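# Stand the coat stand upright inside the yellow tape

## Task

Set the coat stand upright so that each of its four feet rests inside the area marked by yellow tape, with no foot on the tape. It must not topple or be left leaning, and it must stay that way without the robot supporting it. Finish by releasing it and moving the robot away.

## Robot and tools

Robot: a Rainbow Robotics RB-Y1 in a physics simulation. It has a wheeled base (two drive wheels plus two rear casters, 0.66 m long, 0.58 m wide, front edge 0.10 m ahead of the wheel axle), a folding leg and torso, a head with cameras, and two arms (left and right), each ending in a parallel gripper. A loose object may occasionally get a brief external push.

Frames: the base frame sits on the floor midway between the drive wheels, with x forward, y to the left and z up. The reported chest point lies on the spine 0.08 m below the shoulders; its x points where the chest faces. left_hand and right_hand are the midpoint between each gripper's pads, given in the base frame; fingers point along that hand's -z and close along its x. Printed hand positions can be off, more so at long reach. The odometry frame is the base frame at scene start; base_odometry counts wheel turns only, so slipping looks like travel. Heading runs -3.142 to 3.142, positive to the left.

execute_actions: argument "actions" is a list holding exactly one action, or empty (which just reports state and images). "cameras" picks images: head_camera, left_wrist_camera, right_wrist_camera or all; omitted or null gives all, [] gives none. An action may contain:
- "base": exactly one of {"translate_m": d}, a straight drive offset from where the base is, in metres, -3 to 3, positive forward; or {"rotate_rad": d}, a spin in place offset in radians, -3.2 to 3.2, positive counter-clockwise seen from above. No sideways motion. A drive or turn needing over 8.667 s is refused.
- "joints": a single object mapping joint names to absolute target angles (rad) or gripper openings (m), shared across both arms, head and torso. Ranges: torso_squat_rad 0 to 1.2 (larger lowers a level chest); torso_shift_rad -0.3 to 0.6 (positive hips forward); torso_pitch_rad -0.2 to 1.4 (positive bows forward); torso_yaw_rad -1.5 to 1.5 (positive left). Per arm: shoulder_pitch -2.356 to 2.356 (0 hanging; negative raises forward and inward); left_shoulder_roll 0 to 3.141 (positive lifts outward left), right_shoulder_roll -3.141 to 0 (negative lifts outward right); shoulder_yaw -2.094 to 2.094 (positive swings a bent forearm left, on both arms); elbow -2.617 to 0.01 (0 straight, negative bends forward); forearm_roll -3.141 to 3.141 and hand_roll -2.705 to 2.705 (positive counter-clockwise from above on a hanging arm, both arms); wrist_pitch -1.57 to 1.919 (negative tips the hand forward); gripper_m 0 to 0.1 (pad gap). head_pan_rad -0.523 to 0.523 (relative to chest, positive left); head_tilt_rad -0.35 to 1.57 (positive looks down). Joints count as reached within 0.02 rad, grippers within 0.004 m.
- "speeds": caps for this action only: translate_m 0.05 to 0.4 m/s, rotate_rad 0.1 to 1.509 rad/s (top ends are defaults).
- "min_time_s": 0.1 to 8, a floor on how long each arm and head motion takes.
Default top speeds: arm joints 1 rad/s (wrist-end joints 1.5), head 1.5, squat and pitch 0.3, shift 0.15, torso yaw 0.6, grippers 0.1 m/s. All parts start together. Unknown keys or out-of-range values cause refusal with no motion. Joints left out may keep pushing toward earlier targets.

Torso combined limits: squat+shift <= 1.52; squat-shift+pitch <= 1.57; shift+0.5 pitch-0.4 squat <= 0.7; shift+0.3 pitch-0.5 squat <= 0.39. Breaking one leaves commanded torso joints short, reported off_target.

wait: {"seconds": 0 to 10}; commands nothing and returns state and images. zoom_image: {"camera", "region": [x0, y0, x1, y1]} in pixels from the top-left of that camera's latest full image, at most 504 by 504. finished_scene: {"scene": n}; ends the scene irreversibly and reports success, so the stand must already be settled and released.

Results: base_status and joint_status per motion: "done"; "off_target" (resting short, may still push); "limit_stop_at_<name>"; "contact_stop" (torso or arm met strong resistance); "time_out"; "stopped_with_arm" (torso halted because an arm contact-stopped). After a stop the joint holds where it is, and contact_stop, time_out or stopped_with_arm freezes its whole group (torso joints; each arm's seven joints). "limit_stop_at_own_body" means a self-collision guard halted motion early; move the arm and torso apart. "joint command not followed" with a "cause:" line means the arm-collision check withheld arm targets (listed as not_followed); they may be retried each action until valid. on_its_own describes uncommanded parts; "held at" is a held target, not a position. Motor temperatures are listed per arm in joint_positions order. If a stopped limb may still be pressing, back it off alone: arms first, then torso. If both hands hold one object and the torso contact-stops right at start with nothing in the way, resend all arm joints at their current values, then the torso command.

Gripper: to grip, command at least 0.005 m less than the object width; off_target then is expected.

Cautions: the base will not stop on hitting furniture and may keep pushing; the bent leg can extend past the front edge, and a leg pushing furniture may slide the robot back unseen in odometry. Each arm handles 3 kg; heavy loads far forward can tip the robot with nothing stopping it. Never let the arms strike or press on each other, grippers included (grippers, fingers and palms are outside the inter-arm check). Joint torque reaching the load limits (shoulders 64.4, elbow 33.1, wrist-end joints 23 N m, held weight included) freezes the robot 10 s. Motors warm while holding loads: warning at 65 °C, brakes at 80 °C; resend targets afterwards. Avoid drops, slips, slams and hard shoves; the stand must not fall.

Each tool is called after "Emit:" in YAML: its name, and indented under it one key for each argument.

## Session

I'll start by looking at the current state and camera images.

Emit:
execute_actions:
  actions: []

Scene clock: 0.00 s.
Motor temperatures (°C, as the motors report them): left_arm=[25 26 28 27 31 31 31] | right_arm=[27 27 26 25 30 32 27]
base_odometry: x=+0.000 y=+0.000 heading=+0.000 (m, m, rad; odometry frame)
base_status: not commanded
joint_positions: torso_squat_rad=+0.350 torso_shift_rad=+0.001 torso_pitch_rad=+0.002 torso_yaw_rad=+0.000 left_shoulder_pitch_rad=+0.014 left_shoulder_roll_rad=+0.011 left_shoulder_yaw_rad=+0.007 left_elbow_rad=-0.123 left_forearm_roll_rad=-0.020 left_wrist_pitch_rad=+0.024 left_hand_roll_rad=-0.030 left_gripper_m=+0.101 right_shoulder_pitch_rad=+0.012 right_shoulder_roll_rad=-0.030 right_shoulder_yaw_rad=+0.043 right_elbow_rad=-0.289 right_forearm_roll_rad=+0.014 right_wrist_pitch_rad=-0.031 right_hand_roll_rad=-0.010 right_gripper_m=+0.101 head_pan_rad=+0.000 head_tilt_rad=+0.400
joint_status: not commanded
chest: x=-0.2265 y=+0.0004 z=+1.2476 quat_wxyz=(+1.000, +0.000, +0.001, +0.000) (m; base frame)
left_hand: x=-0.1836 y=+0.2287 z=+0.5635 quat_wxyz=(+0.999, +0.007, -0.042, -0.020) (m; base frame)
right_hand: x=-0.0896 y=-0.2371 z=+0.5770 quat_wxyz=(+0.988, -0.012, -0.152, +0.024) (m; base frame)
pictures: head_camera, left_wrist_camera, right_wrist_camera
Images, in order (width x height): head_camera 896x504, left_wrist_camera 644x364, right_wrist_camera 644x364.

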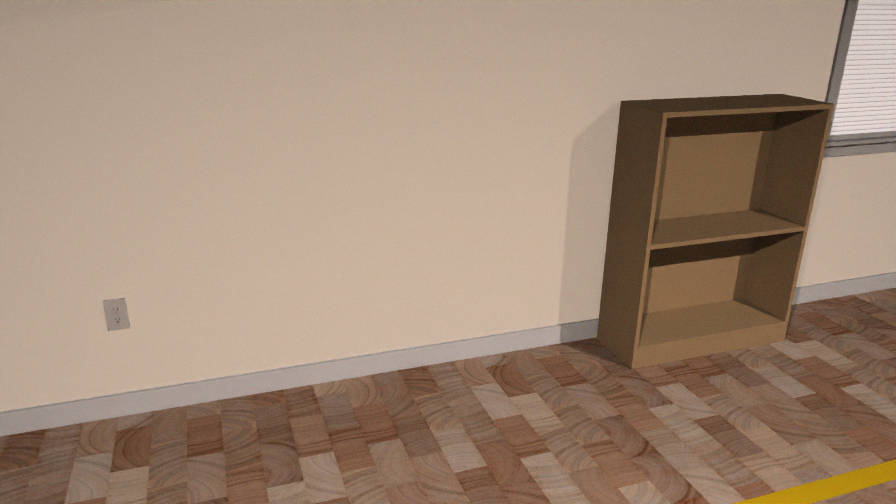

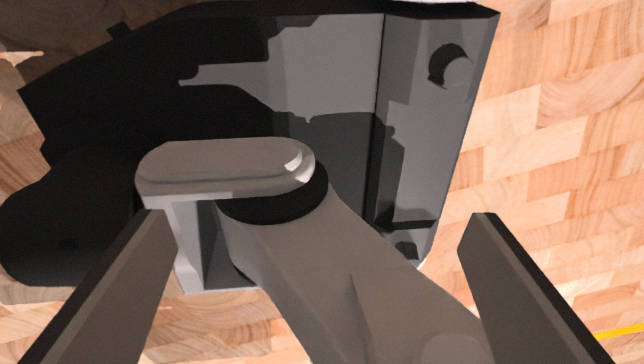

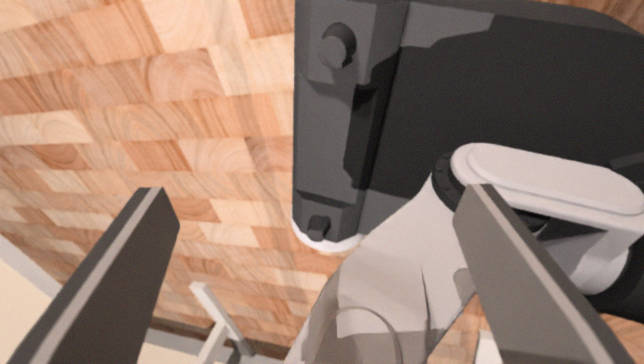

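Emit:
execute_actions:
  actions:
    - {"joints": {"head_pan_rad": -0.5, "head_tilt_rad": 0.9}}
  cameras: ["head_camera"]

Emit:
execute_actions:
  actions:
    - {"joints": {"head_pan_rad": 0.52, "head_tilt_rad": 0.5, "torso_yaw_rad": 0.8}}
  cameras: ["head_camera"]

Scene clock: 6.20 s.
Motor temperatures (°C, as the motors report them): left_arm=[25 26 28 27 31 31 31] | right_arm=[27 27 26 25 30 32 27]
base_odometry: x=+0.000 y=+0.000 heading=+0.000 (m, m, rad; odometry frame)
base_status: not commanded
joint_positions: torso_squat_rad=+0.350 torso_shift_rad=+0.001 torso_pitch_rad=+0.002 torso_yaw_rad=+0.000 left_shoulder_pitch_rad=+0.014 left_shoulder_roll_rad=+0.011 left_shoulder_yaw_rad=+0.007 left_elbow_rad=-0.123 left_forearm_roll_rad=-0.020 left_wrist_pitch_rad=+0.024 left_hand_roll_rad=-0.030 left_gripper_m=+0.101 right_shoulder_pitch_rad=+0.012 right_shoulder_roll_rad=-0.030 right_shoulder_yaw_rad=+0.043 right_elbow_rad=-0.289 right_forearm_roll_rad=+0.014 right_wrist_pitch_rad=-0.031 right_hand_roll_rad=-0.010 right_gripper_m=+0.101 head_pan_rad=-0.500 head_tilt_rad=+0.900
joint_status: all done
chest: x=-0.2265 y=+0.0004 z=+1.2476 quat_wxyz=(+1.000, +0.000, +0.001, +0.000) (m; base frame)
left_hand: x=-0.1836 y=+0.2287 z=+0.5635 quat_wxyz=(+0.999, +0.007, -0.042, -0.020) (m; base frame)
right_hand: x=-0.0896 y=-0.2371 z=+0.5770 quat_wxyz=(+0.988, -0.012, -0.152, +0.024) (m; base frame)
pictures: head_camera
Images, in order (width x height): head_camera 896x504.

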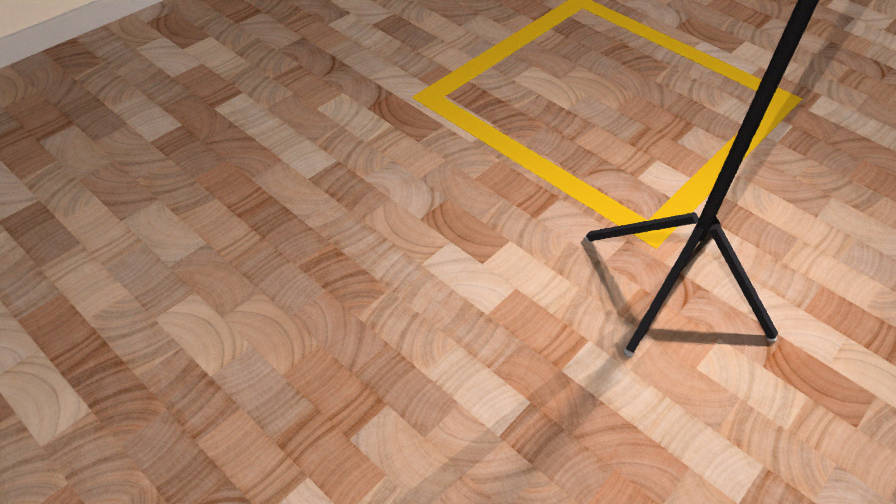

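Scene clock: 8.37 s.
Motor temperatures (°C, as the motors report them): left_arm=[25 26 28 27 31 31 31] | right_arm=[27 27 26 25 30 32 27]
base_odometry: x=+0.000 y=+0.000 heading=+0.000 (m, m, rad; odometry frame)
base_status: not commanded
joint_positions: torso_squat_rad=+0.350 torso_shift_rad=+0.001 torso_pitch_rad=+0.002 torso_yaw_rad=+0.800 left_shoulder_pitch_rad=+0.014 left_shoulder_roll_rad=+0.011 left_shoulder_yaw_rad=+0.007 left_elbow_rad=-0.123 left_forearm_roll_rad=-0.020 left_wrist_pitch_rad=+0.024 left_hand_roll_rad=-0.030 left_gripper_m=+0.101 right_shoulder_pitch_rad=+0.012 right_shoulder_roll_rad=-0.030 right_shoulder_yaw_rad=+0.043 right_elbow_rad=-0.289 right_forearm_roll_rad=+0.014 right_wrist_pitch_rad=-0.031 right_hand_roll_rad=-0.010 right_gripper_m=+0.101 head_pan_rad=+0.520 head_tilt_rad=+0.500
joint_status: all done
chest: x=-0.2265 y=+0.0004 z=+1.2476 quat_wxyz=(+0.921, +0.000, +0.001, +0.389) (m; base frame)
left_hand: x=-0.3612 y=+0.1910 z=+0.5638 quat_wxyz=(+0.928, +0.023, -0.036, +0.371) (m; base frame)
right_hand: x=+0.0385 y=-0.0660 z=+0.5767 quat_wxyz=(+0.901, +0.049, -0.145, +0.407) (m; base frame)
pictures: head_camera
Images, in order (width x height): head_camera 896x504.

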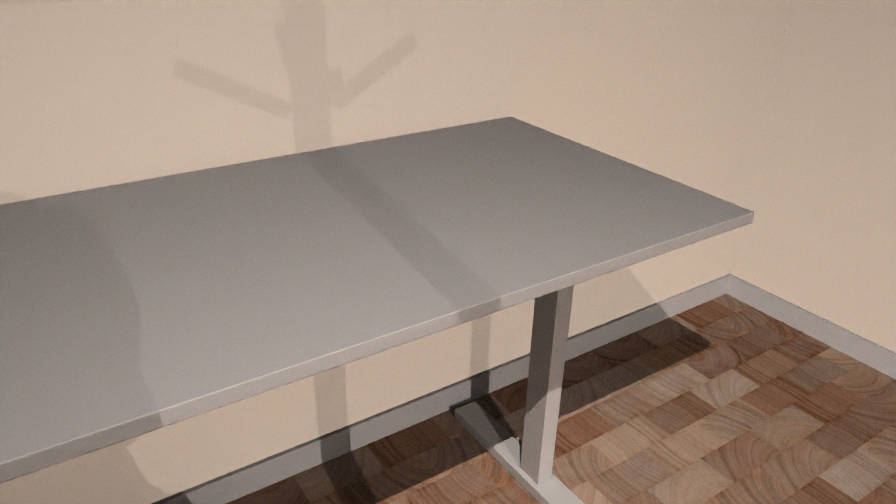

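Emit:
execute_actions:
  actions:
    - {"base": {"rotate_rad": -1.15}, "joints": {"head_pan_rad": 0.0, "head_tilt_rad": 0.45, "torso_yaw_rad": 0.0}}
  cameras: ["head_camera"]

Scene clock: 79.13 s.
Motor temperatures (°C, as the motors report them): left_arm=[25 26 28 27 31 31 31] | right_arm=[27 27 26 25 30 32 27]
base_odometry: x=+0.000 y=+0.000 heading=-1.149 (m, m, rad; odometry frame)
base_status: done
joint_positions: torso_squat_rad=+0.350 torso_shift_rad=+0.001 torso_pitch_rad=+0.002 torso_yaw_rad=+0.000 left_shoulder_pitch_rad=+0.014 left_shoulder_roll_rad=+0.011 left_shoulder_yaw_rad=+0.007 left_elbow_rad=-0.123 left_forearm_roll_rad=-0.020 left_wrist_pitch_rad=+0.024 left_hand_roll_rad=-0.030 left_gripper_m=+0.101 right_shoulder_pitch_rad=+0.012 right_shoulder_roll_rad=-0.030 right_shoulder_yaw_rad=+0.043 right_elbow_rad=-0.289 right_forearm_roll_rad=+0.014 right_wrist_pitch_rad=-0.031 right_hand_roll_rad=-0.010 right_gripper_m=+0.101 head_pan_rad=+0.000 head_tilt_rad=+0.450
joint_status: all done
chest: x=-0.2265 y=+0.0004 z=+1.2476 quat_wxyz=(+1.000, +0.000, +0.001, +0.000) (m; base frame)
left_hand: x=-0.1836 y=+0.2287 z=+0.5635 quat_wxyz=(+0.999, +0.007, -0.042, -0.020) (m; base frame)
right_hand: x=-0.0897 y=-0.2371 z=+0.5770 quat_wxyz=(+0.988, -0.012, -0.152, +0.024) (m; base frame)
pictures: head_camera
Images, in order (width x height): head_camera 896x504.

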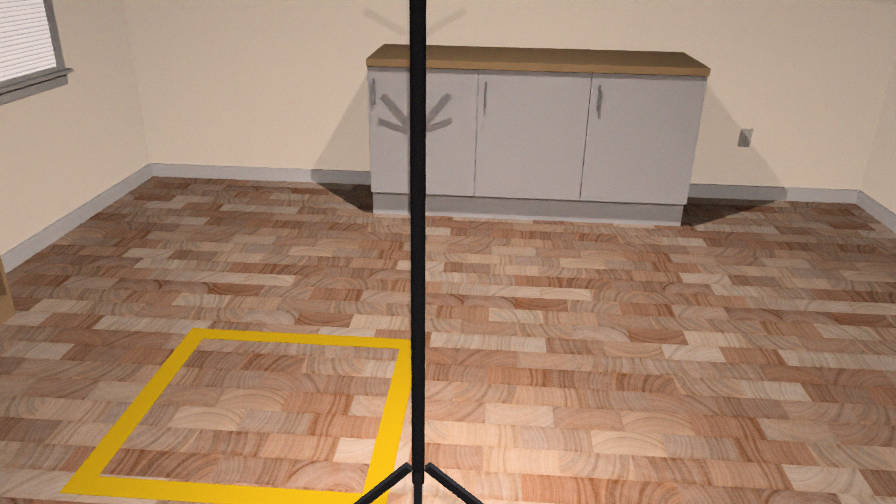

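Emit:
zoom_image:
  camera: "head_camera"
  region: [338, 0, 498, 90]

Emit:
zoom_image:
  camera: "head_camera"
  region: [338, 414, 498, 504]

Region (338, 0, 498, 90) of head_camera's 896x504 image, scaled by 3.150, with more detail than that image has; it fills the top 284 rows of this view, and the rest is white.

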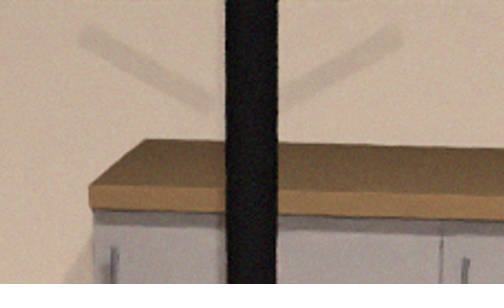

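Region (338, 414, 498, 504) of head_camera's 896x504 image, scaled by 3.150, with more detail than that image has; it fills the top 284 rows of this view, and the rest is white.

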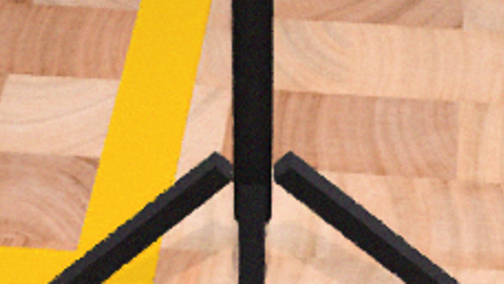

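Emit:
zoom_image:
  camera: "head_camera"
  region: [340, 40, 520, 230]

Emit:
zoom_image:
  camera: "head_camera"
  region: [560, 40, 740, 230]

Region (340, 40, 520, 230) of head_camera's 896x504 image, scaled by 2.653, with more detail than that image has; it fills the left 477 columns of this view, and the rest is white.

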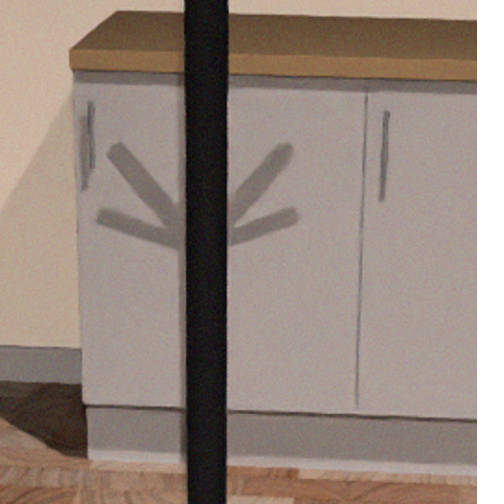

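Region (560, 40, 740, 230) of head_camera's 896x504 image, scaled by 2.653, with more detail than that image has; it fills the left 477 columns of this view, and the rest is white.

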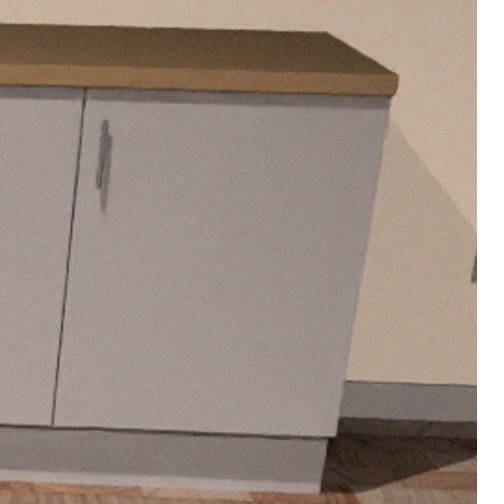

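Emit:
zoom_image:
  camera: "head_camera"
  region: [40, 310, 240, 504]

Emit:
zoom_image:
  camera: "head_camera"
  region: [250, 310, 450, 504]

Emit:
zoom_image:
  camera: "head_camera"
  region: [0, 0, 280, 300]

Region (40, 310, 240, 504) of head_camera's 896x504 image, scaled by 2.520, with more detail than that image has; it fills the top 489 rows of this view, and the rest is white.

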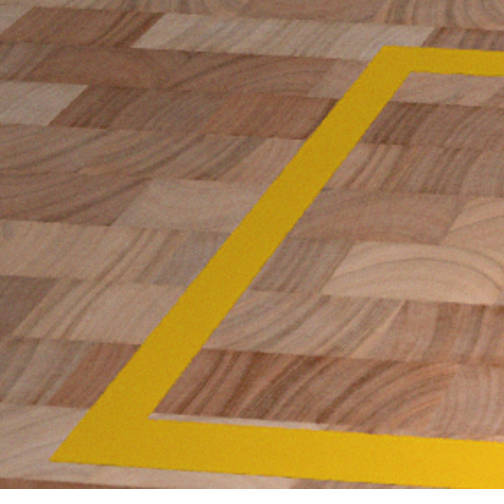

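Region (250, 310, 450, 504) of head_camera's 896x504 image, scaled by 2.520, with more detail than that image has; it fills the top 489 rows of this view, and the rest is white.

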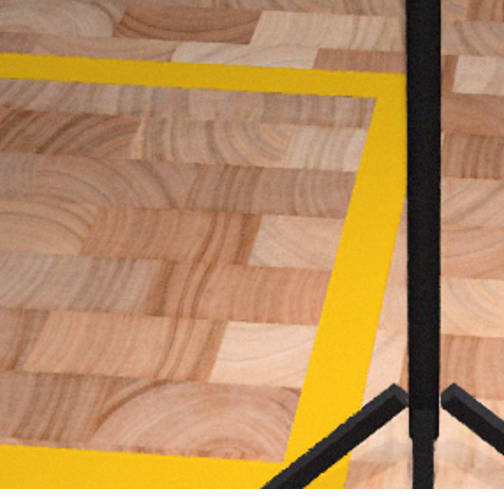

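Region (0, 0, 280, 300) of head_camera's 896x504 image, scaled by 1.680, with more detail than that image has; it fills the left 470 columns of this view, and the rest is white.

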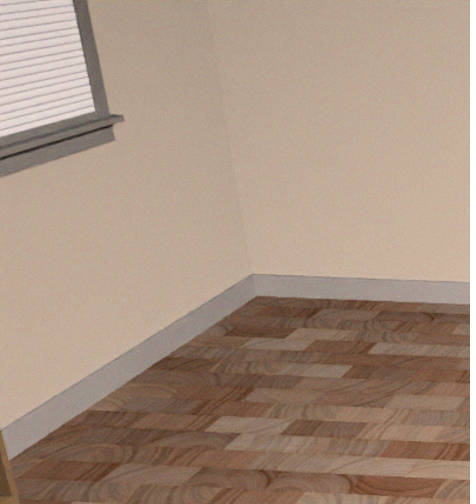

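Emit:
execute_actions:
  actions:
    - {"base": {"rotate_rad": 0.053}, "joints": {"head_tilt_rad": 0.0}}
  cameras: ["head_camera"]

Scene clock: 200.80 s.
Motor temperatures (°C, as the motors report them): left_arm=[25 26 28 27 31 31 31] | right_arm=[27 27 26 25 30 32 27]
base_odometry: x=+0.000 y=+0.000 heading=-1.097 (m, m, rad; odometry frame)
base_status: done
joint_positions: torso_squat_rad=+0.350 torso_shift_rad=+0.001 torso_pitch_rad=+0.002 torso_yaw_rad=+0.000 left_shoulder_pitch_rad=+0.014 left_shoulder_roll_rad=+0.011 left_shoulder_yaw_rad=+0.007 left_elbow_rad=-0.123 left_forearm_roll_rad=-0.020 left_wrist_pitch_rad=+0.024 left_hand_roll_rad=-0.030 left_gripper_m=+0.101 right_shoulder_pitch_rad=+0.012 right_shoulder_roll_rad=-0.030 right_shoulder_yaw_rad=+0.043 right_elbow_rad=-0.289 right_forearm_roll_rad=+0.014 right_wrist_pitch_rad=-0.031 right_hand_roll_rad=-0.010 right_gripper_m=+0.101 head_pan_rad=+0.000 head_tilt_rad=+0.000
joint_status: all done
chest: x=-0.2265 y=+0.0003 z=+1.2476 quat_wxyz=(+1.000, +0.000, +0.001, +0.000) (m; base frame)
left_hand: x=-0.1836 y=+0.2287 z=+0.5635 quat_wxyz=(+0.999, +0.007, -0.042, -0.020) (m; base frame)
right_hand: x=-0.0897 y=-0.2371 z=+0.5770 quat_wxyz=(+0.988, -0.012, -0.152, +0.024) (m; base frame)
pictures: head_camera
Images, in order (width x height): head_camera 896x504.

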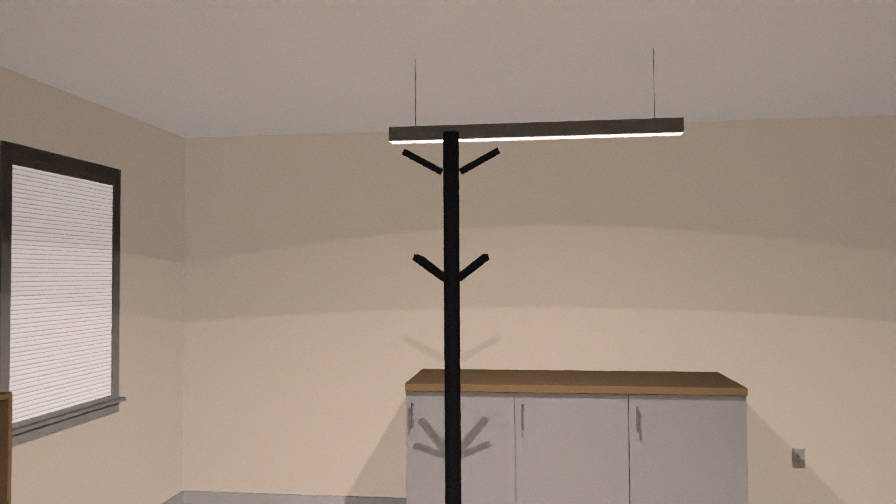

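Emit:
zoom_image:
  camera: "head_camera"
  region: [380, 110, 530, 300]

Emit:
zoom_image:
  camera: "head_camera"
  region: [380, 314, 530, 504]

Region (380, 110, 530, 300) of head_camera's 896x504 image, scaled by 2.653, with more detail than that image has; it fills the left 398 columns of this view, and the rest is white.

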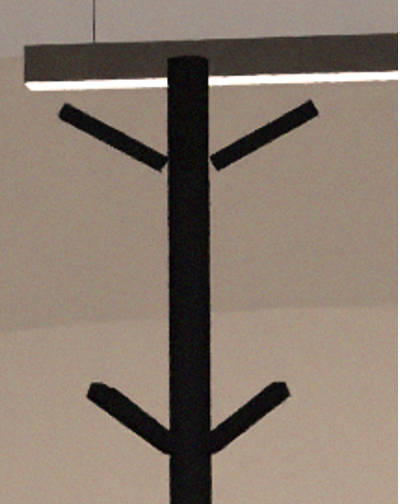

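Region (380, 314, 530, 504) of head_camera's 896x504 image, scaled by 2.653, with more detail than that image has; it fills the left 398 columns of this view, and the rest is white.

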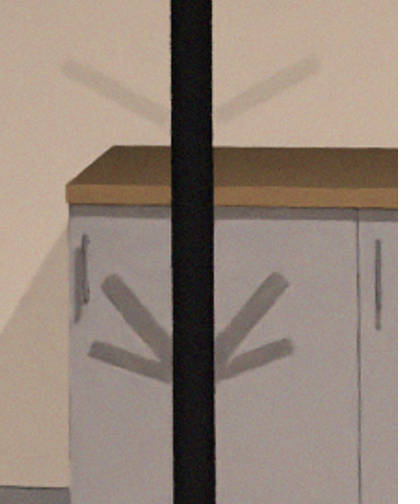

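Emit:
execute_actions:
  actions:
    - {"base": {"translate_m": 0.58}, "joints": {"head_tilt_rad": 0.8, "torso_squat_rad": 0.6, "torso_shift_rad": 0.25, "left_shoulder_pitch_rad": -0.604, "left_shoulder_roll_rad": 0.21, "left_shoulder_yaw_rad": -0.524, "left_elbow_rad": -1.916, "left_forearm_roll_rad": -0.31, "left_wrist_pitch_rad": 0.902, "left_hand_roll_rad": -0.873, "right_shoulder_pitch_rad": -0.437, "right_shoulder_roll_rad": -0.162, "right_shoulder_yaw_rad": 0.809, "right_elbow_rad": -1.156, "right_forearm_roll_rad": 1.545, "right_wrist_pitch_rad": 0.535, "right_hand_roll_rad": -0.466}, "min_time_s": 2.2}

Scene clock: 232.57 s.
Motor temperatures (°C, as the motors report them): left_arm=[25 26 28 27 31 31 31] | right_arm=[27 27 26 25 30 32 27]
base_odometry: x=+0.264 y=-0.516 heading=-1.098 (m, m, rad; odometry frame)
base_status: done
joint_positions: torso_squat_rad=+0.600 torso_shift_rad=+0.250 torso_pitch_rad=+0.002 torso_yaw_rad=+0.000 left_shoulder_pitch_rad=-0.604 left_shoulder_roll_rad=+0.210 left_shoulder_yaw_rad=-0.524 left_elbow_rad=-1.916 left_forearm_roll_rad=-0.310 left_wrist_pitch_rad=+0.902 left_hand_roll_rad=-0.873 left_gripper_m=+0.101 right_shoulder_pitch_rad=-0.437 right_shoulder_roll_rad=-0.162 right_shoulder_yaw_rad=+0.809 right_elbow_rad=-1.156 right_forearm_roll_rad=+1.545 right_wrist_pitch_rad=+0.535 right_hand_roll_rad=-0.466 right_gripper_m=+0.101 head_pan_rad=+0.000 head_tilt_rad=+0.800
joint_status: all done
chest: x=-0.0843 y=+0.0003 z=+1.1497 quat_wxyz=(+1.000, +0.000, +0.001, +0.000) (m; base frame)
left_hand: x=+0.4490 y=+0.0001 z=+1.1489 quat_wxyz=(+0.420, +0.419, -0.569, -0.569) (m; base frame)
right_hand: x=+0.4487 y=+0.0000 z=+0.8988 quat_wxyz=(+0.420, -0.420, -0.568, +0.570) (m; base frame)
pictures: head_camera, left_wrist_camera, right_wrist_camera
Images, in order (width x height): head_camera 896x504, left_wrist_camera 644x364, right_wrist_camera 644x364.

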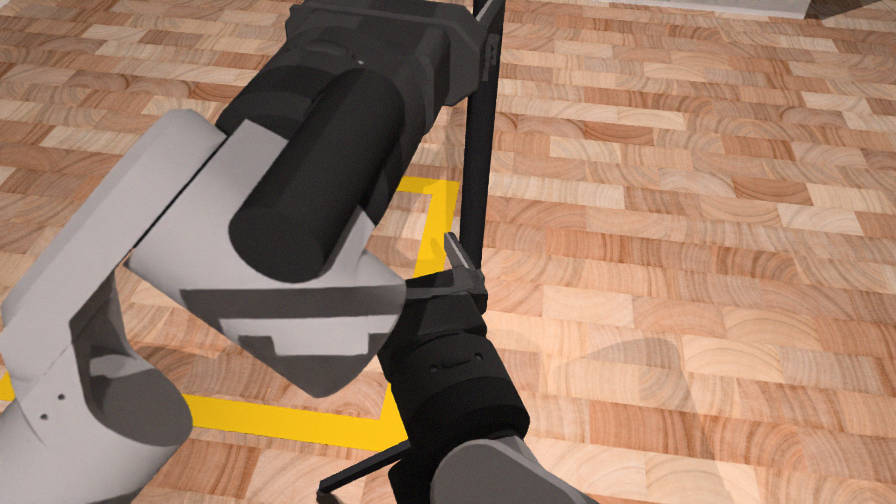

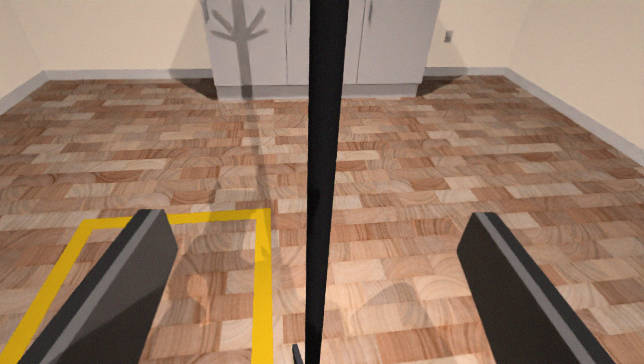

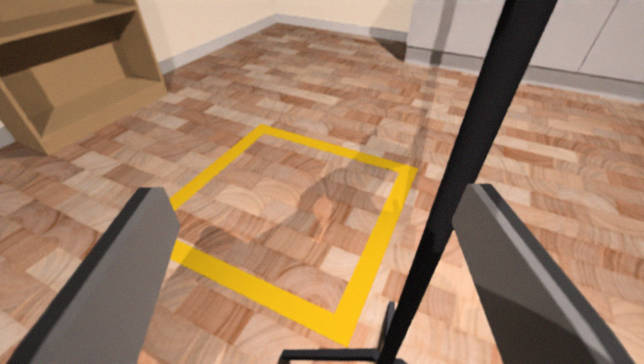

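Emit:
zoom_image:
  camera: "head_camera"
  region: [370, 0, 620, 320]

Emit:
zoom_image:
  camera: "head_camera"
  region: [280, 380, 480, 504]

Region (370, 0, 620, 320) of head_camera's 896x504 image, scaled by 1.575, with more detail than that image has; it fills the left 394 columns of this view, and the rest is white.

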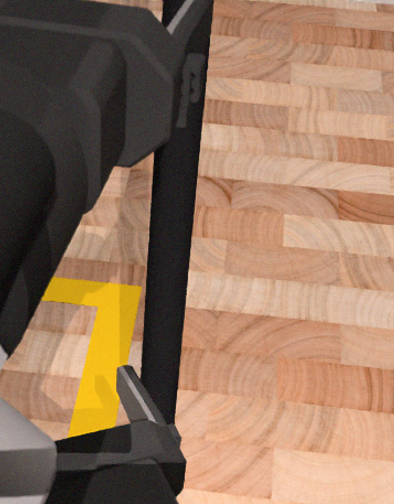

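Region (280, 380, 480, 504) of head_camera's 896x504 image, scaled by 2.520, with more detail than that image has; it fills the top 312 rows of this view, and the rest is white.

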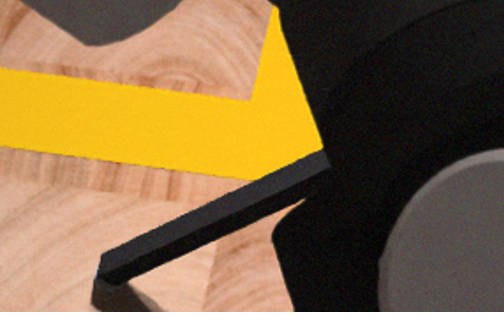

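Emit:
execute_actions:
  actions:
    - {"base": {"translate_m": 0.13}, "joints": {"torso_yaw_rad": -0.147, "head_tilt_rad": 0.6}}

Scene clock: 298.30 s.
Motor temperatures (°C, as the motors report them): left_arm=[25 26 28 27 31 31 31] | right_arm=[27 27 26 26 30 32 27]
base_odometry: x=+0.323 y=-0.632 heading=-1.099 (m, m, rad; odometry frame)
base_status: done
joint_positions: torso_squat_rad=+0.600 torso_shift_rad=+0.250 torso_pitch_rad=+0.002 torso_yaw_rad=-0.147 left_shoulder_pitch_rad=-0.604 left_shoulder_roll_rad=+0.210 left_shoulder_yaw_rad=-0.524 left_elbow_rad=-1.916 left_forearm_roll_rad=-0.310 left_wrist_pitch_rad=+0.902 left_hand_roll_rad=-0.873 left_gripper_m=+0.101 right_shoulder_pitch_rad=-0.437 right_shoulder_roll_rad=-0.162 right_shoulder_yaw_rad=+0.809 right_elbow_rad=-1.156 right_forearm_roll_rad=+1.545 right_wrist_pitch_rad=+0.535 right_hand_roll_rad=-0.466 right_gripper_m=+0.101 head_pan_rad=+0.000 head_tilt_rad=+0.600
joint_status: all done
chest: x=-0.0844 y=+0.0003 z=+1.1497 quat_wxyz=(+0.997, +0.000, +0.001, -0.073) (m; base frame)
left_hand: x=+0.4432 y=-0.0780 z=+1.1490 quat_wxyz=(+0.377, +0.376, -0.598, -0.598) (m; base frame)
right_hand: x=+0.4428 y=-0.0783 z=+0.8988 quat_wxyz=(+0.461, -0.460, -0.536, +0.537) (m; base frame)
pictures: head_camera, left_wrist_camera, right_wrist_camera
Images, in order (width x height): head_camera 896x504, left_wrist_camera 644x364, right_wrist_camera 644x364.

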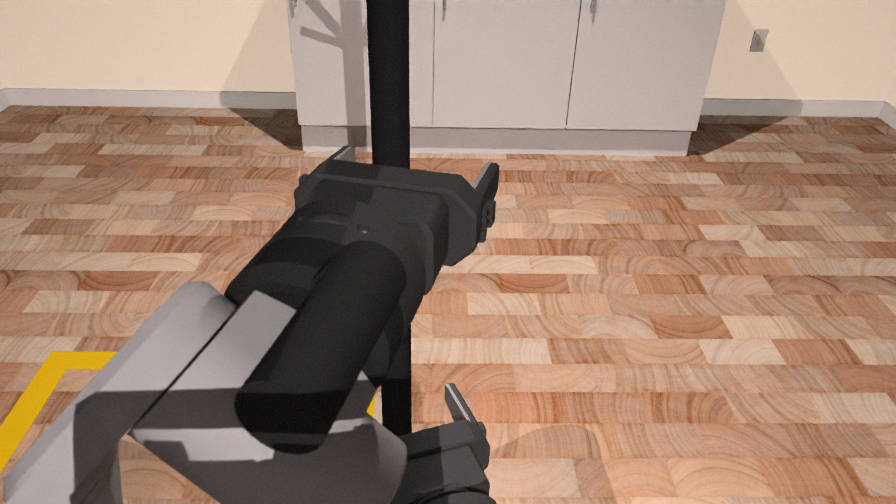

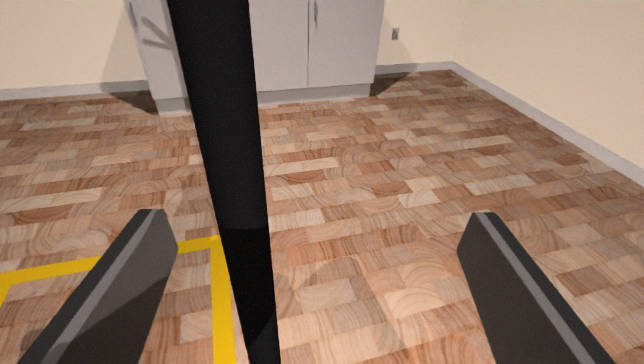

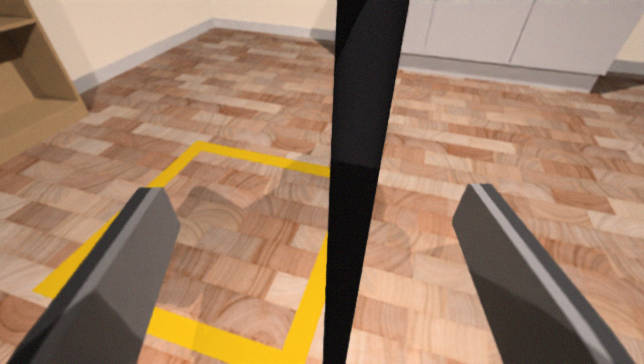

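Emit:
execute_actions:
  actions:
    - {"base": {"translate_m": 0.11}, "joints": {"right_shoulder_yaw_rad": 0.789}, "speeds": {"translate_m": 0.15}}

Scene clock: 360.17 s.
Motor temperatures (°C, as the motors report them): left_arm=[25 26 28 27 31 31 31] | right_arm=[27 27 26 26 30 32 27]
base_odometry: x=+0.373 y=-0.730 heading=-1.100 (m, m, rad; odometry frame)
base_status: done
joint_positions: torso_squat_rad=+0.600 torso_shift_rad=+0.250 torso_pitch_rad=+0.002 torso_yaw_rad=-0.147 left_shoulder_pitch_rad=-0.604 left_shoulder_roll_rad=+0.210 left_shoulder_yaw_rad=-0.524 left_elbow_rad=-1.916 left_forearm_roll_rad=-0.310 left_wrist_pitch_rad=+0.902 left_hand_roll_rad=-0.873 left_gripper_m=+0.101 right_shoulder_pitch_rad=-0.437 right_shoulder_roll_rad=-0.162 right_shoulder_yaw_rad=+0.789 right_elbow_rad=-1.156 right_forearm_roll_rad=+1.545 right_wrist_pitch_rad=+0.535 right_hand_roll_rad=-0.466 right_gripper_m=+0.101 head_pan_rad=+0.000 head_tilt_rad=+0.600
joint_status: all done
chest: x=-0.0844 y=+0.0003 z=+1.1497 quat_wxyz=(+0.997, +0.000, +0.001, -0.073) (m; base frame)
left_hand: x=+0.4431 y=-0.0780 z=+1.1490 quat_wxyz=(+0.377, +0.376, -0.598, -0.598) (m; base frame)
right_hand: x=+0.4464 y=-0.0856 z=+0.9019 quat_wxyz=(+0.466, -0.464, -0.535, +0.530) (m; base frame)
pictures: head_camera, left_wrist_camera, right_wrist_camera
Images, in order (width x height): head_camera 896x504, left_wrist_camera 644x364, right_wrist_camera 644x364.

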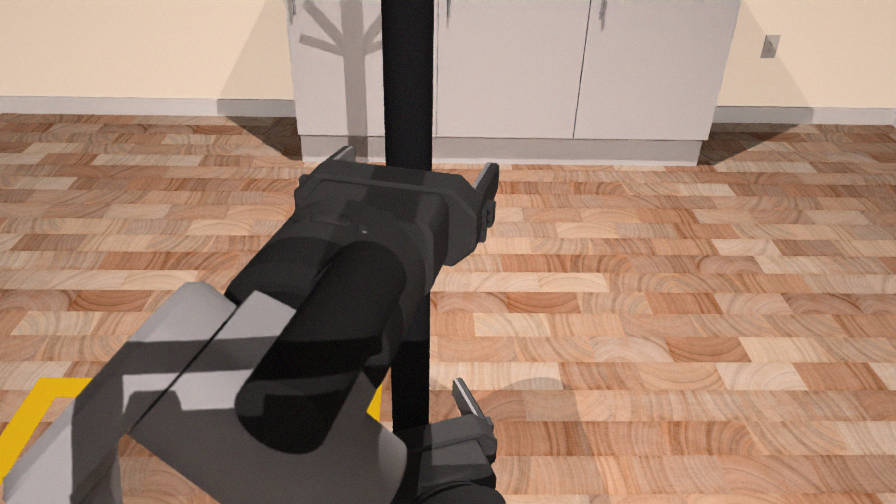

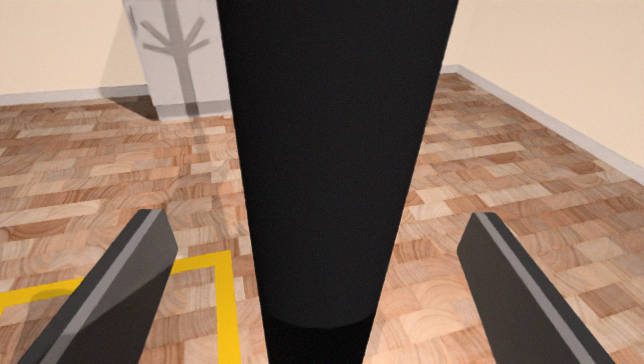

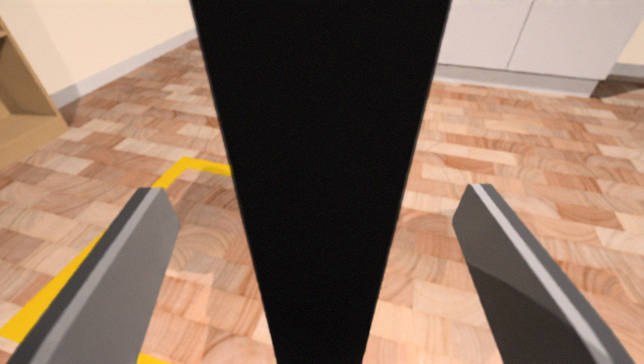

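Emit:
execute_actions:
  actions:
    - {"joints": {"left_gripper_m": 0.01, "right_gripper_m": 0.01, "head_tilt_rad": 1.1}}

Scene clock: 371.10 s.
Motor temperatures (°C, as the motors report them): left_arm=[25 26 28 27 31 31 31] | right_arm=[27 27 26 26 30 32 27]
base_odometry: x=+0.373 y=-0.730 heading=-1.100 (m, m, rad; odometry frame)
base_status: not commanded
joint_positions: torso_squat_rad=+0.600 torso_shift_rad=+0.250 torso_pitch_rad=+0.002 torso_yaw_rad=-0.147 left_shoulder_pitch_rad=-0.604 left_shoulder_roll_rad=+0.210 left_shoulder_yaw_rad=-0.524 left_elbow_rad=-1.916 left_forearm_roll_rad=-0.310 left_wrist_pitch_rad=+0.902 left_hand_roll_rad=-0.873 left_gripper_m=+0.032 right_shoulder_pitch_rad=-0.437 right_shoulder_roll_rad=-0.162 right_shoulder_yaw_rad=+0.789 right_elbow_rad=-1.156 right_forearm_roll_rad=+1.545 right_wrist_pitch_rad=+0.535 right_hand_roll_rad=-0.466 right_gripper_m=+0.032 head_pan_rad=+0.000 head_tilt_rad=+1.100
joint_status: left_gripper_m off_target (ended at +0.032, target +0.010); right_gripper_m off_target (ended at +0.032, target +0.010); the others done
chest: x=-0.0844 y=+0.0003 z=+1.1497 quat_wxyz=(+0.997, +0.000, +0.001, -0.073) (m; base frame)
left_hand: x=+0.4432 y=-0.0779 z=+1.1490 quat_wxyz=(+0.377, +0.376, -0.598, -0.598) (m; base frame)
right_hand: x=+0.4464 y=-0.0856 z=+0.9019 quat_wxyz=(+0.466, -0.464, -0.535, +0.530) (m; base frame)
pictures: head_camera, left_wrist_camera, right_wrist_camera
Images, in order (width x height): head_camera 896x504, left_wrist_camera 644x364, right_wrist_camera 644x364.

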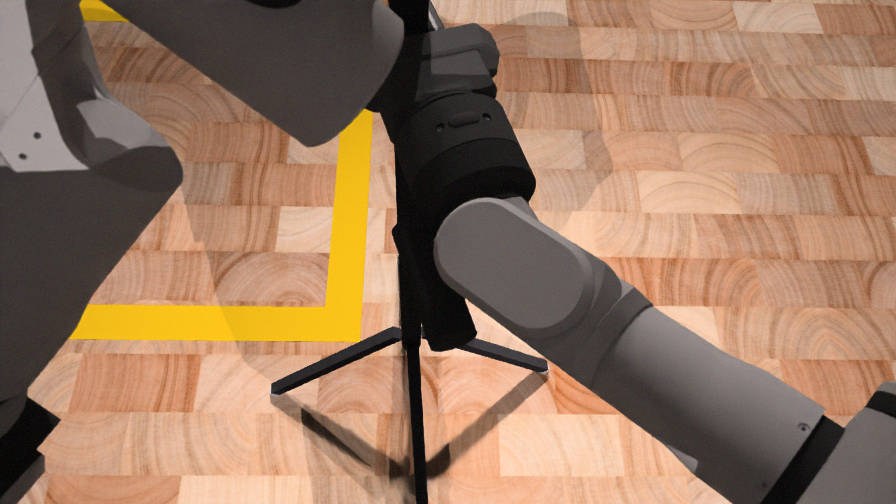

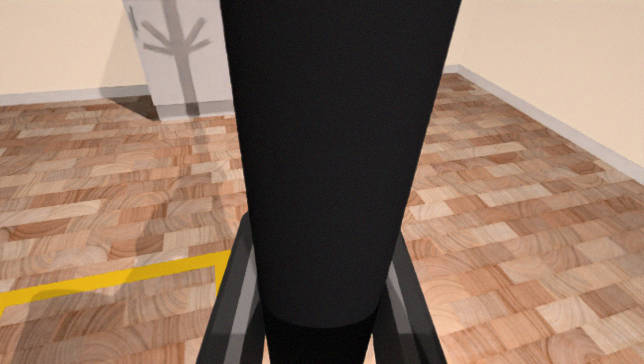

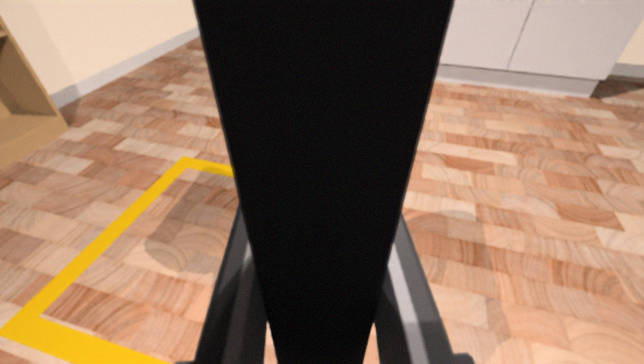

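Emit:
execute_actions:
  actions:
    - {"joints": {"torso_squat_rad": 0.45}}

Scene clock: 374.63 s.
Motor temperatures (°C, as the motors report them): left_arm=[25 26 28 27 31 31 31] | right_arm=[28 27 26 26 30 32 27]
base_odometry: x=+0.373 y=-0.730 heading=-1.100 (m, m, rad; odometry frame)
base_status: not commanded
joint_positions: torso_squat_rad=+0.450 torso_shift_rad=+0.250 torso_pitch_rad=+0.003 torso_yaw_rad=-0.147 left_shoulder_pitch_rad=-0.603 left_shoulder_roll_rad=+0.210 left_shoulder_yaw_rad=-0.525 left_elbow_rad=-1.915 left_forearm_roll_rad=-0.310 left_wrist_pitch_rad=+0.903 left_hand_roll_rad=-0.873 left_gripper_m=+0.032 right_shoulder_pitch_rad=-0.435 right_shoulder_roll_rad=-0.162 right_shoulder_yaw_rad=+0.789 right_elbow_rad=-1.155 right_forearm_roll_rad=+1.545 right_wrist_pitch_rad=+0.535 right_hand_roll_rad=-0.466 right_gripper_m=+0.032 head_pan_rad=+0.000 head_tilt_rad=+1.100
joint_status: all done
chest: x=-0.0708 y=+0.0003 z=+1.2006 quat_wxyz=(+0.997, +0.000, +0.002, -0.073) (m; base frame)
left_hand: x=+0.4569 y=-0.0778 z=+1.1979 quat_wxyz=(+0.378, +0.376, -0.597, -0.599) (m; base frame)
right_hand: x=+0.4593 y=-0.0861 z=+0.9509 quat_wxyz=(+0.467, -0.464, -0.533, +0.531) (m; base frame)
pictures: head_camera, left_wrist_camera, right_wrist_camera
Images, in order (width x height): head_camera 896x504, left_wrist_camera 644x364, right_wrist_camera 644x364.

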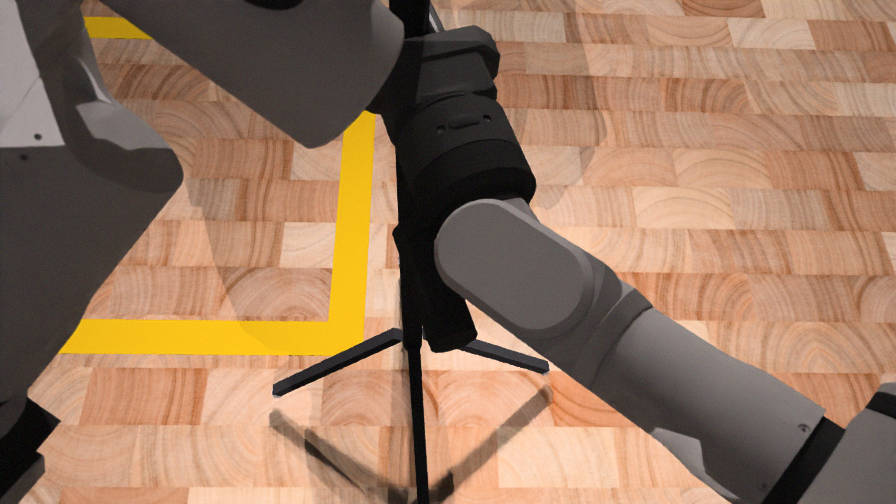

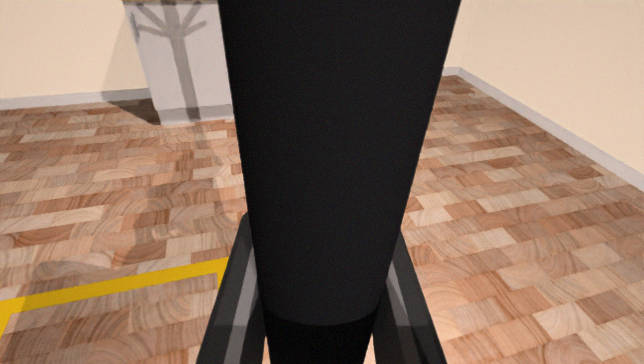

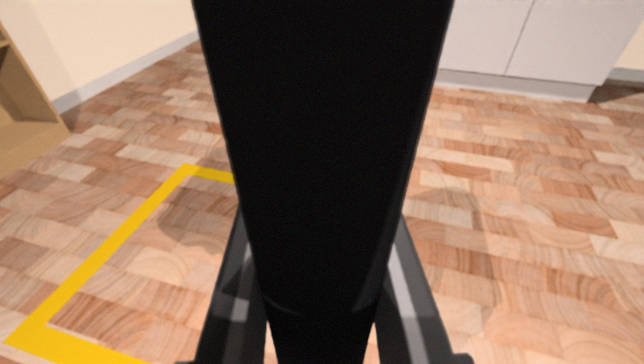

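Emit:
execute_actions:
  actions:
    - {"base": {"rotate_rad": 0.215}, "joints": {"torso_yaw_rad": 0.3}}
  cameras: ["head_camera"]

Scene clock: 391.73 s.
Motor temperatures (°C, as the motors report them): left_arm=[25 26 28 28 31 31 31] | right_arm=[28 27 26 27 30 32 27]
base_odometry: x=+0.373 y=-0.731 heading=-0.886 (m, m, rad; odometry frame)
base_status: done
joint_positions: torso_squat_rad=+0.450 torso_shift_rad=+0.250 torso_pitch_rad=+0.003 torso_yaw_rad=+0.300 left_shoulder_pitch_rad=-0.603 left_shoulder_roll_rad=+0.210 left_shoulder_yaw_rad=-0.525 left_elbow_rad=-1.915 left_forearm_roll_rad=-0.310 left_wrist_pitch_rad=+0.903 left_hand_roll_rad=-0.873 left_gripper_m=+0.032 right_shoulder_pitch_rad=-0.435 right_shoulder_roll_rad=-0.162 right_shoulder_yaw_rad=+0.790 right_elbow_rad=-1.155 right_forearm_roll_rad=+1.545 right_wrist_pitch_rad=+0.535 right_hand_roll_rad=-0.466 right_gripper_m=+0.032 head_pan_rad=+0.000 head_tilt_rad=+1.100
joint_status: all done
chest: x=-0.0708 y=+0.0004 z=+1.2006 quat_wxyz=(+0.989, +0.000, +0.002, +0.149) (m; base frame)
left_hand: x=+0.4388 y=+0.1581 z=+1.1977 quat_wxyz=(+0.502, +0.499, -0.498, -0.501) (m; base frame)
right_hand: x=+0.4444 y=+0.1521 z=+0.9507 quat_wxyz=(+0.338, -0.334, -0.623, +0.621) (m; base frame)
pictures: head_camera
Images, in order (width x height): head_camera 896x504.

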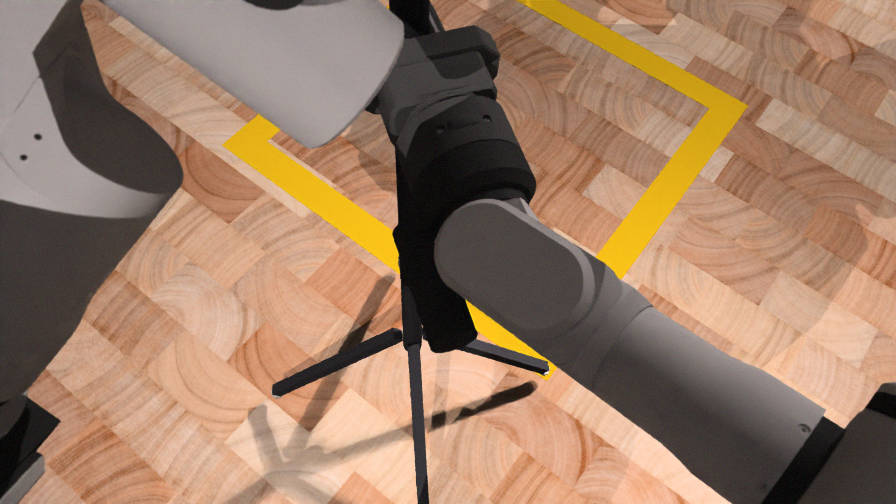

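Emit:
execute_actions:
  actions:
    - {"base": {"translate_m": 0.72}, "joints": {"torso_squat_rad": 0.54, "head_tilt_rad": 1.25}}
  cameras: ["head_camera"]

Scene clock: 411.57 s.
Motor temperatures (°C, as the motors report them): left_arm=[25 26 28 28 31 31 31] | right_arm=[28 27 26 27 30 32 27]
base_odometry: x=+0.829 y=-1.288 heading=-0.886 (m, m, rad; odometry frame)
base_status: done
joint_positions: torso_squat_rad=+0.540 torso_shift_rad=+0.250 torso_pitch_rad=+0.003 torso_yaw_rad=+0.300 left_shoulder_pitch_rad=-0.603 left_shoulder_roll_rad=+0.210 left_shoulder_yaw_rad=-0.525 left_elbow_rad=-1.915 left_forearm_roll_rad=-0.310 left_wrist_pitch_rad=+0.903 left_hand_roll_rad=-0.873 left_gripper_m=+0.032 right_shoulder_pitch_rad=-0.435 right_shoulder_roll_rad=-0.162 right_shoulder_yaw_rad=+0.790 right_elbow_rad=-1.155 right_forearm_roll_rad=+1.545 right_wrist_pitch_rad=+0.535 right_hand_roll_rad=-0.466 right_gripper_m=+0.032 head_pan_rad=+0.000 head_tilt_rad=+1.250
joint_status: all done
chest: x=-0.0783 y=+0.0004 z=+1.1716 quat_wxyz=(+0.989, +0.000, +0.002, +0.149) (m; base frame)
left_hand: x=+0.4314 y=+0.1581 z=+1.1687 quat_wxyz=(+0.502, +0.499, -0.498, -0.501) (m; base frame)
right_hand: x=+0.4369 y=+0.1520 z=+0.9217 quat_wxyz=(+0.338, -0.334, -0.623, +0.621) (m; base frame)
pictures: head_camera
Images, in order (width x height): head_camera 896x504.

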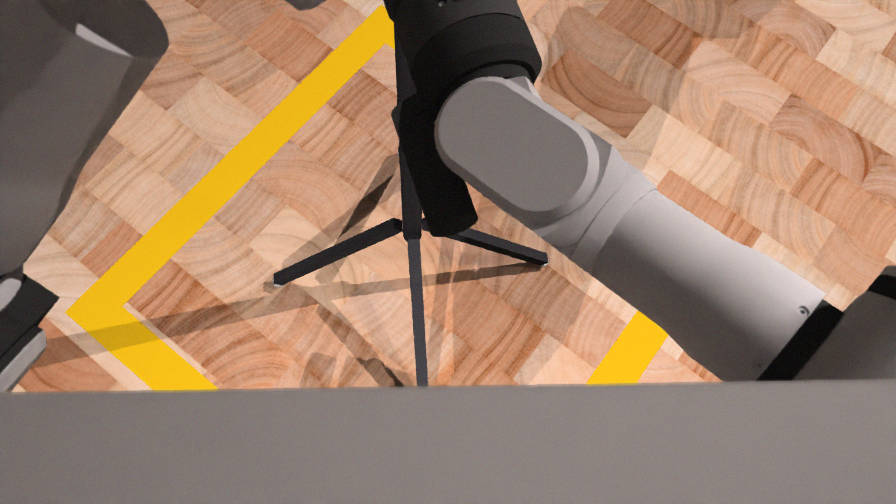

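Emit:
execute_actions:
  actions:
    - {"joints": {"torso_squat_rad": 0.6}}
  cameras: ["head_camera"]

Scene clock: 416.27 s.
Motor temperatures (°C, as the motors report them): left_arm=[25 26 28 28 31 31 31] | right_arm=[28 27 26 27 30 32 27]
base_odometry: x=+0.829 y=-1.288 heading=-0.886 (m, m, rad; odometry frame)
base_status: not commanded
joint_positions: torso_squat_rad=+0.600 torso_shift_rad=+0.250 torso_pitch_rad=+0.002 torso_yaw_rad=+0.300 left_shoulder_pitch_rad=-0.604 left_shoulder_roll_rad=+0.210 left_shoulder_yaw_rad=-0.524 left_elbow_rad=-1.916 left_forearm_roll_rad=-0.310 left_wrist_pitch_rad=+0.902 left_hand_roll_rad=-0.873 left_gripper_m=+0.032 right_shoulder_pitch_rad=-0.436 right_shoulder_roll_rad=-0.162 right_shoulder_yaw_rad=+0.789 right_elbow_rad=-1.156 right_forearm_roll_rad=+1.545 right_wrist_pitch_rad=+0.535 right_hand_roll_rad=-0.466 right_gripper_m=+0.032 head_pan_rad=+0.000 head_tilt_rad=+1.250
joint_status: all done
chest: x=-0.0846 y=+0.0003 z=+1.1497 quat_wxyz=(+0.989, +0.000, +0.001, +0.149) (m; base frame)
left_hand: x=+0.4251 y=+0.1579 z=+1.1490 quat_wxyz=(+0.500, +0.500, -0.500, -0.500) (m; base frame)
right_hand: x=+0.4311 y=+0.1522 z=+0.9018 quat_wxyz=(+0.337, -0.334, -0.624, +0.620) (m; base frame)
pictures: head_camera
Images, in order (width x height): head_camera 896x504.

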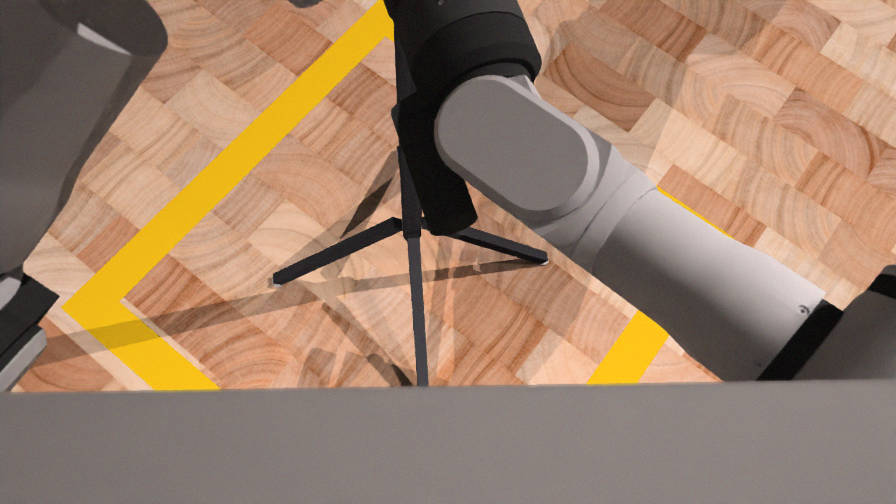

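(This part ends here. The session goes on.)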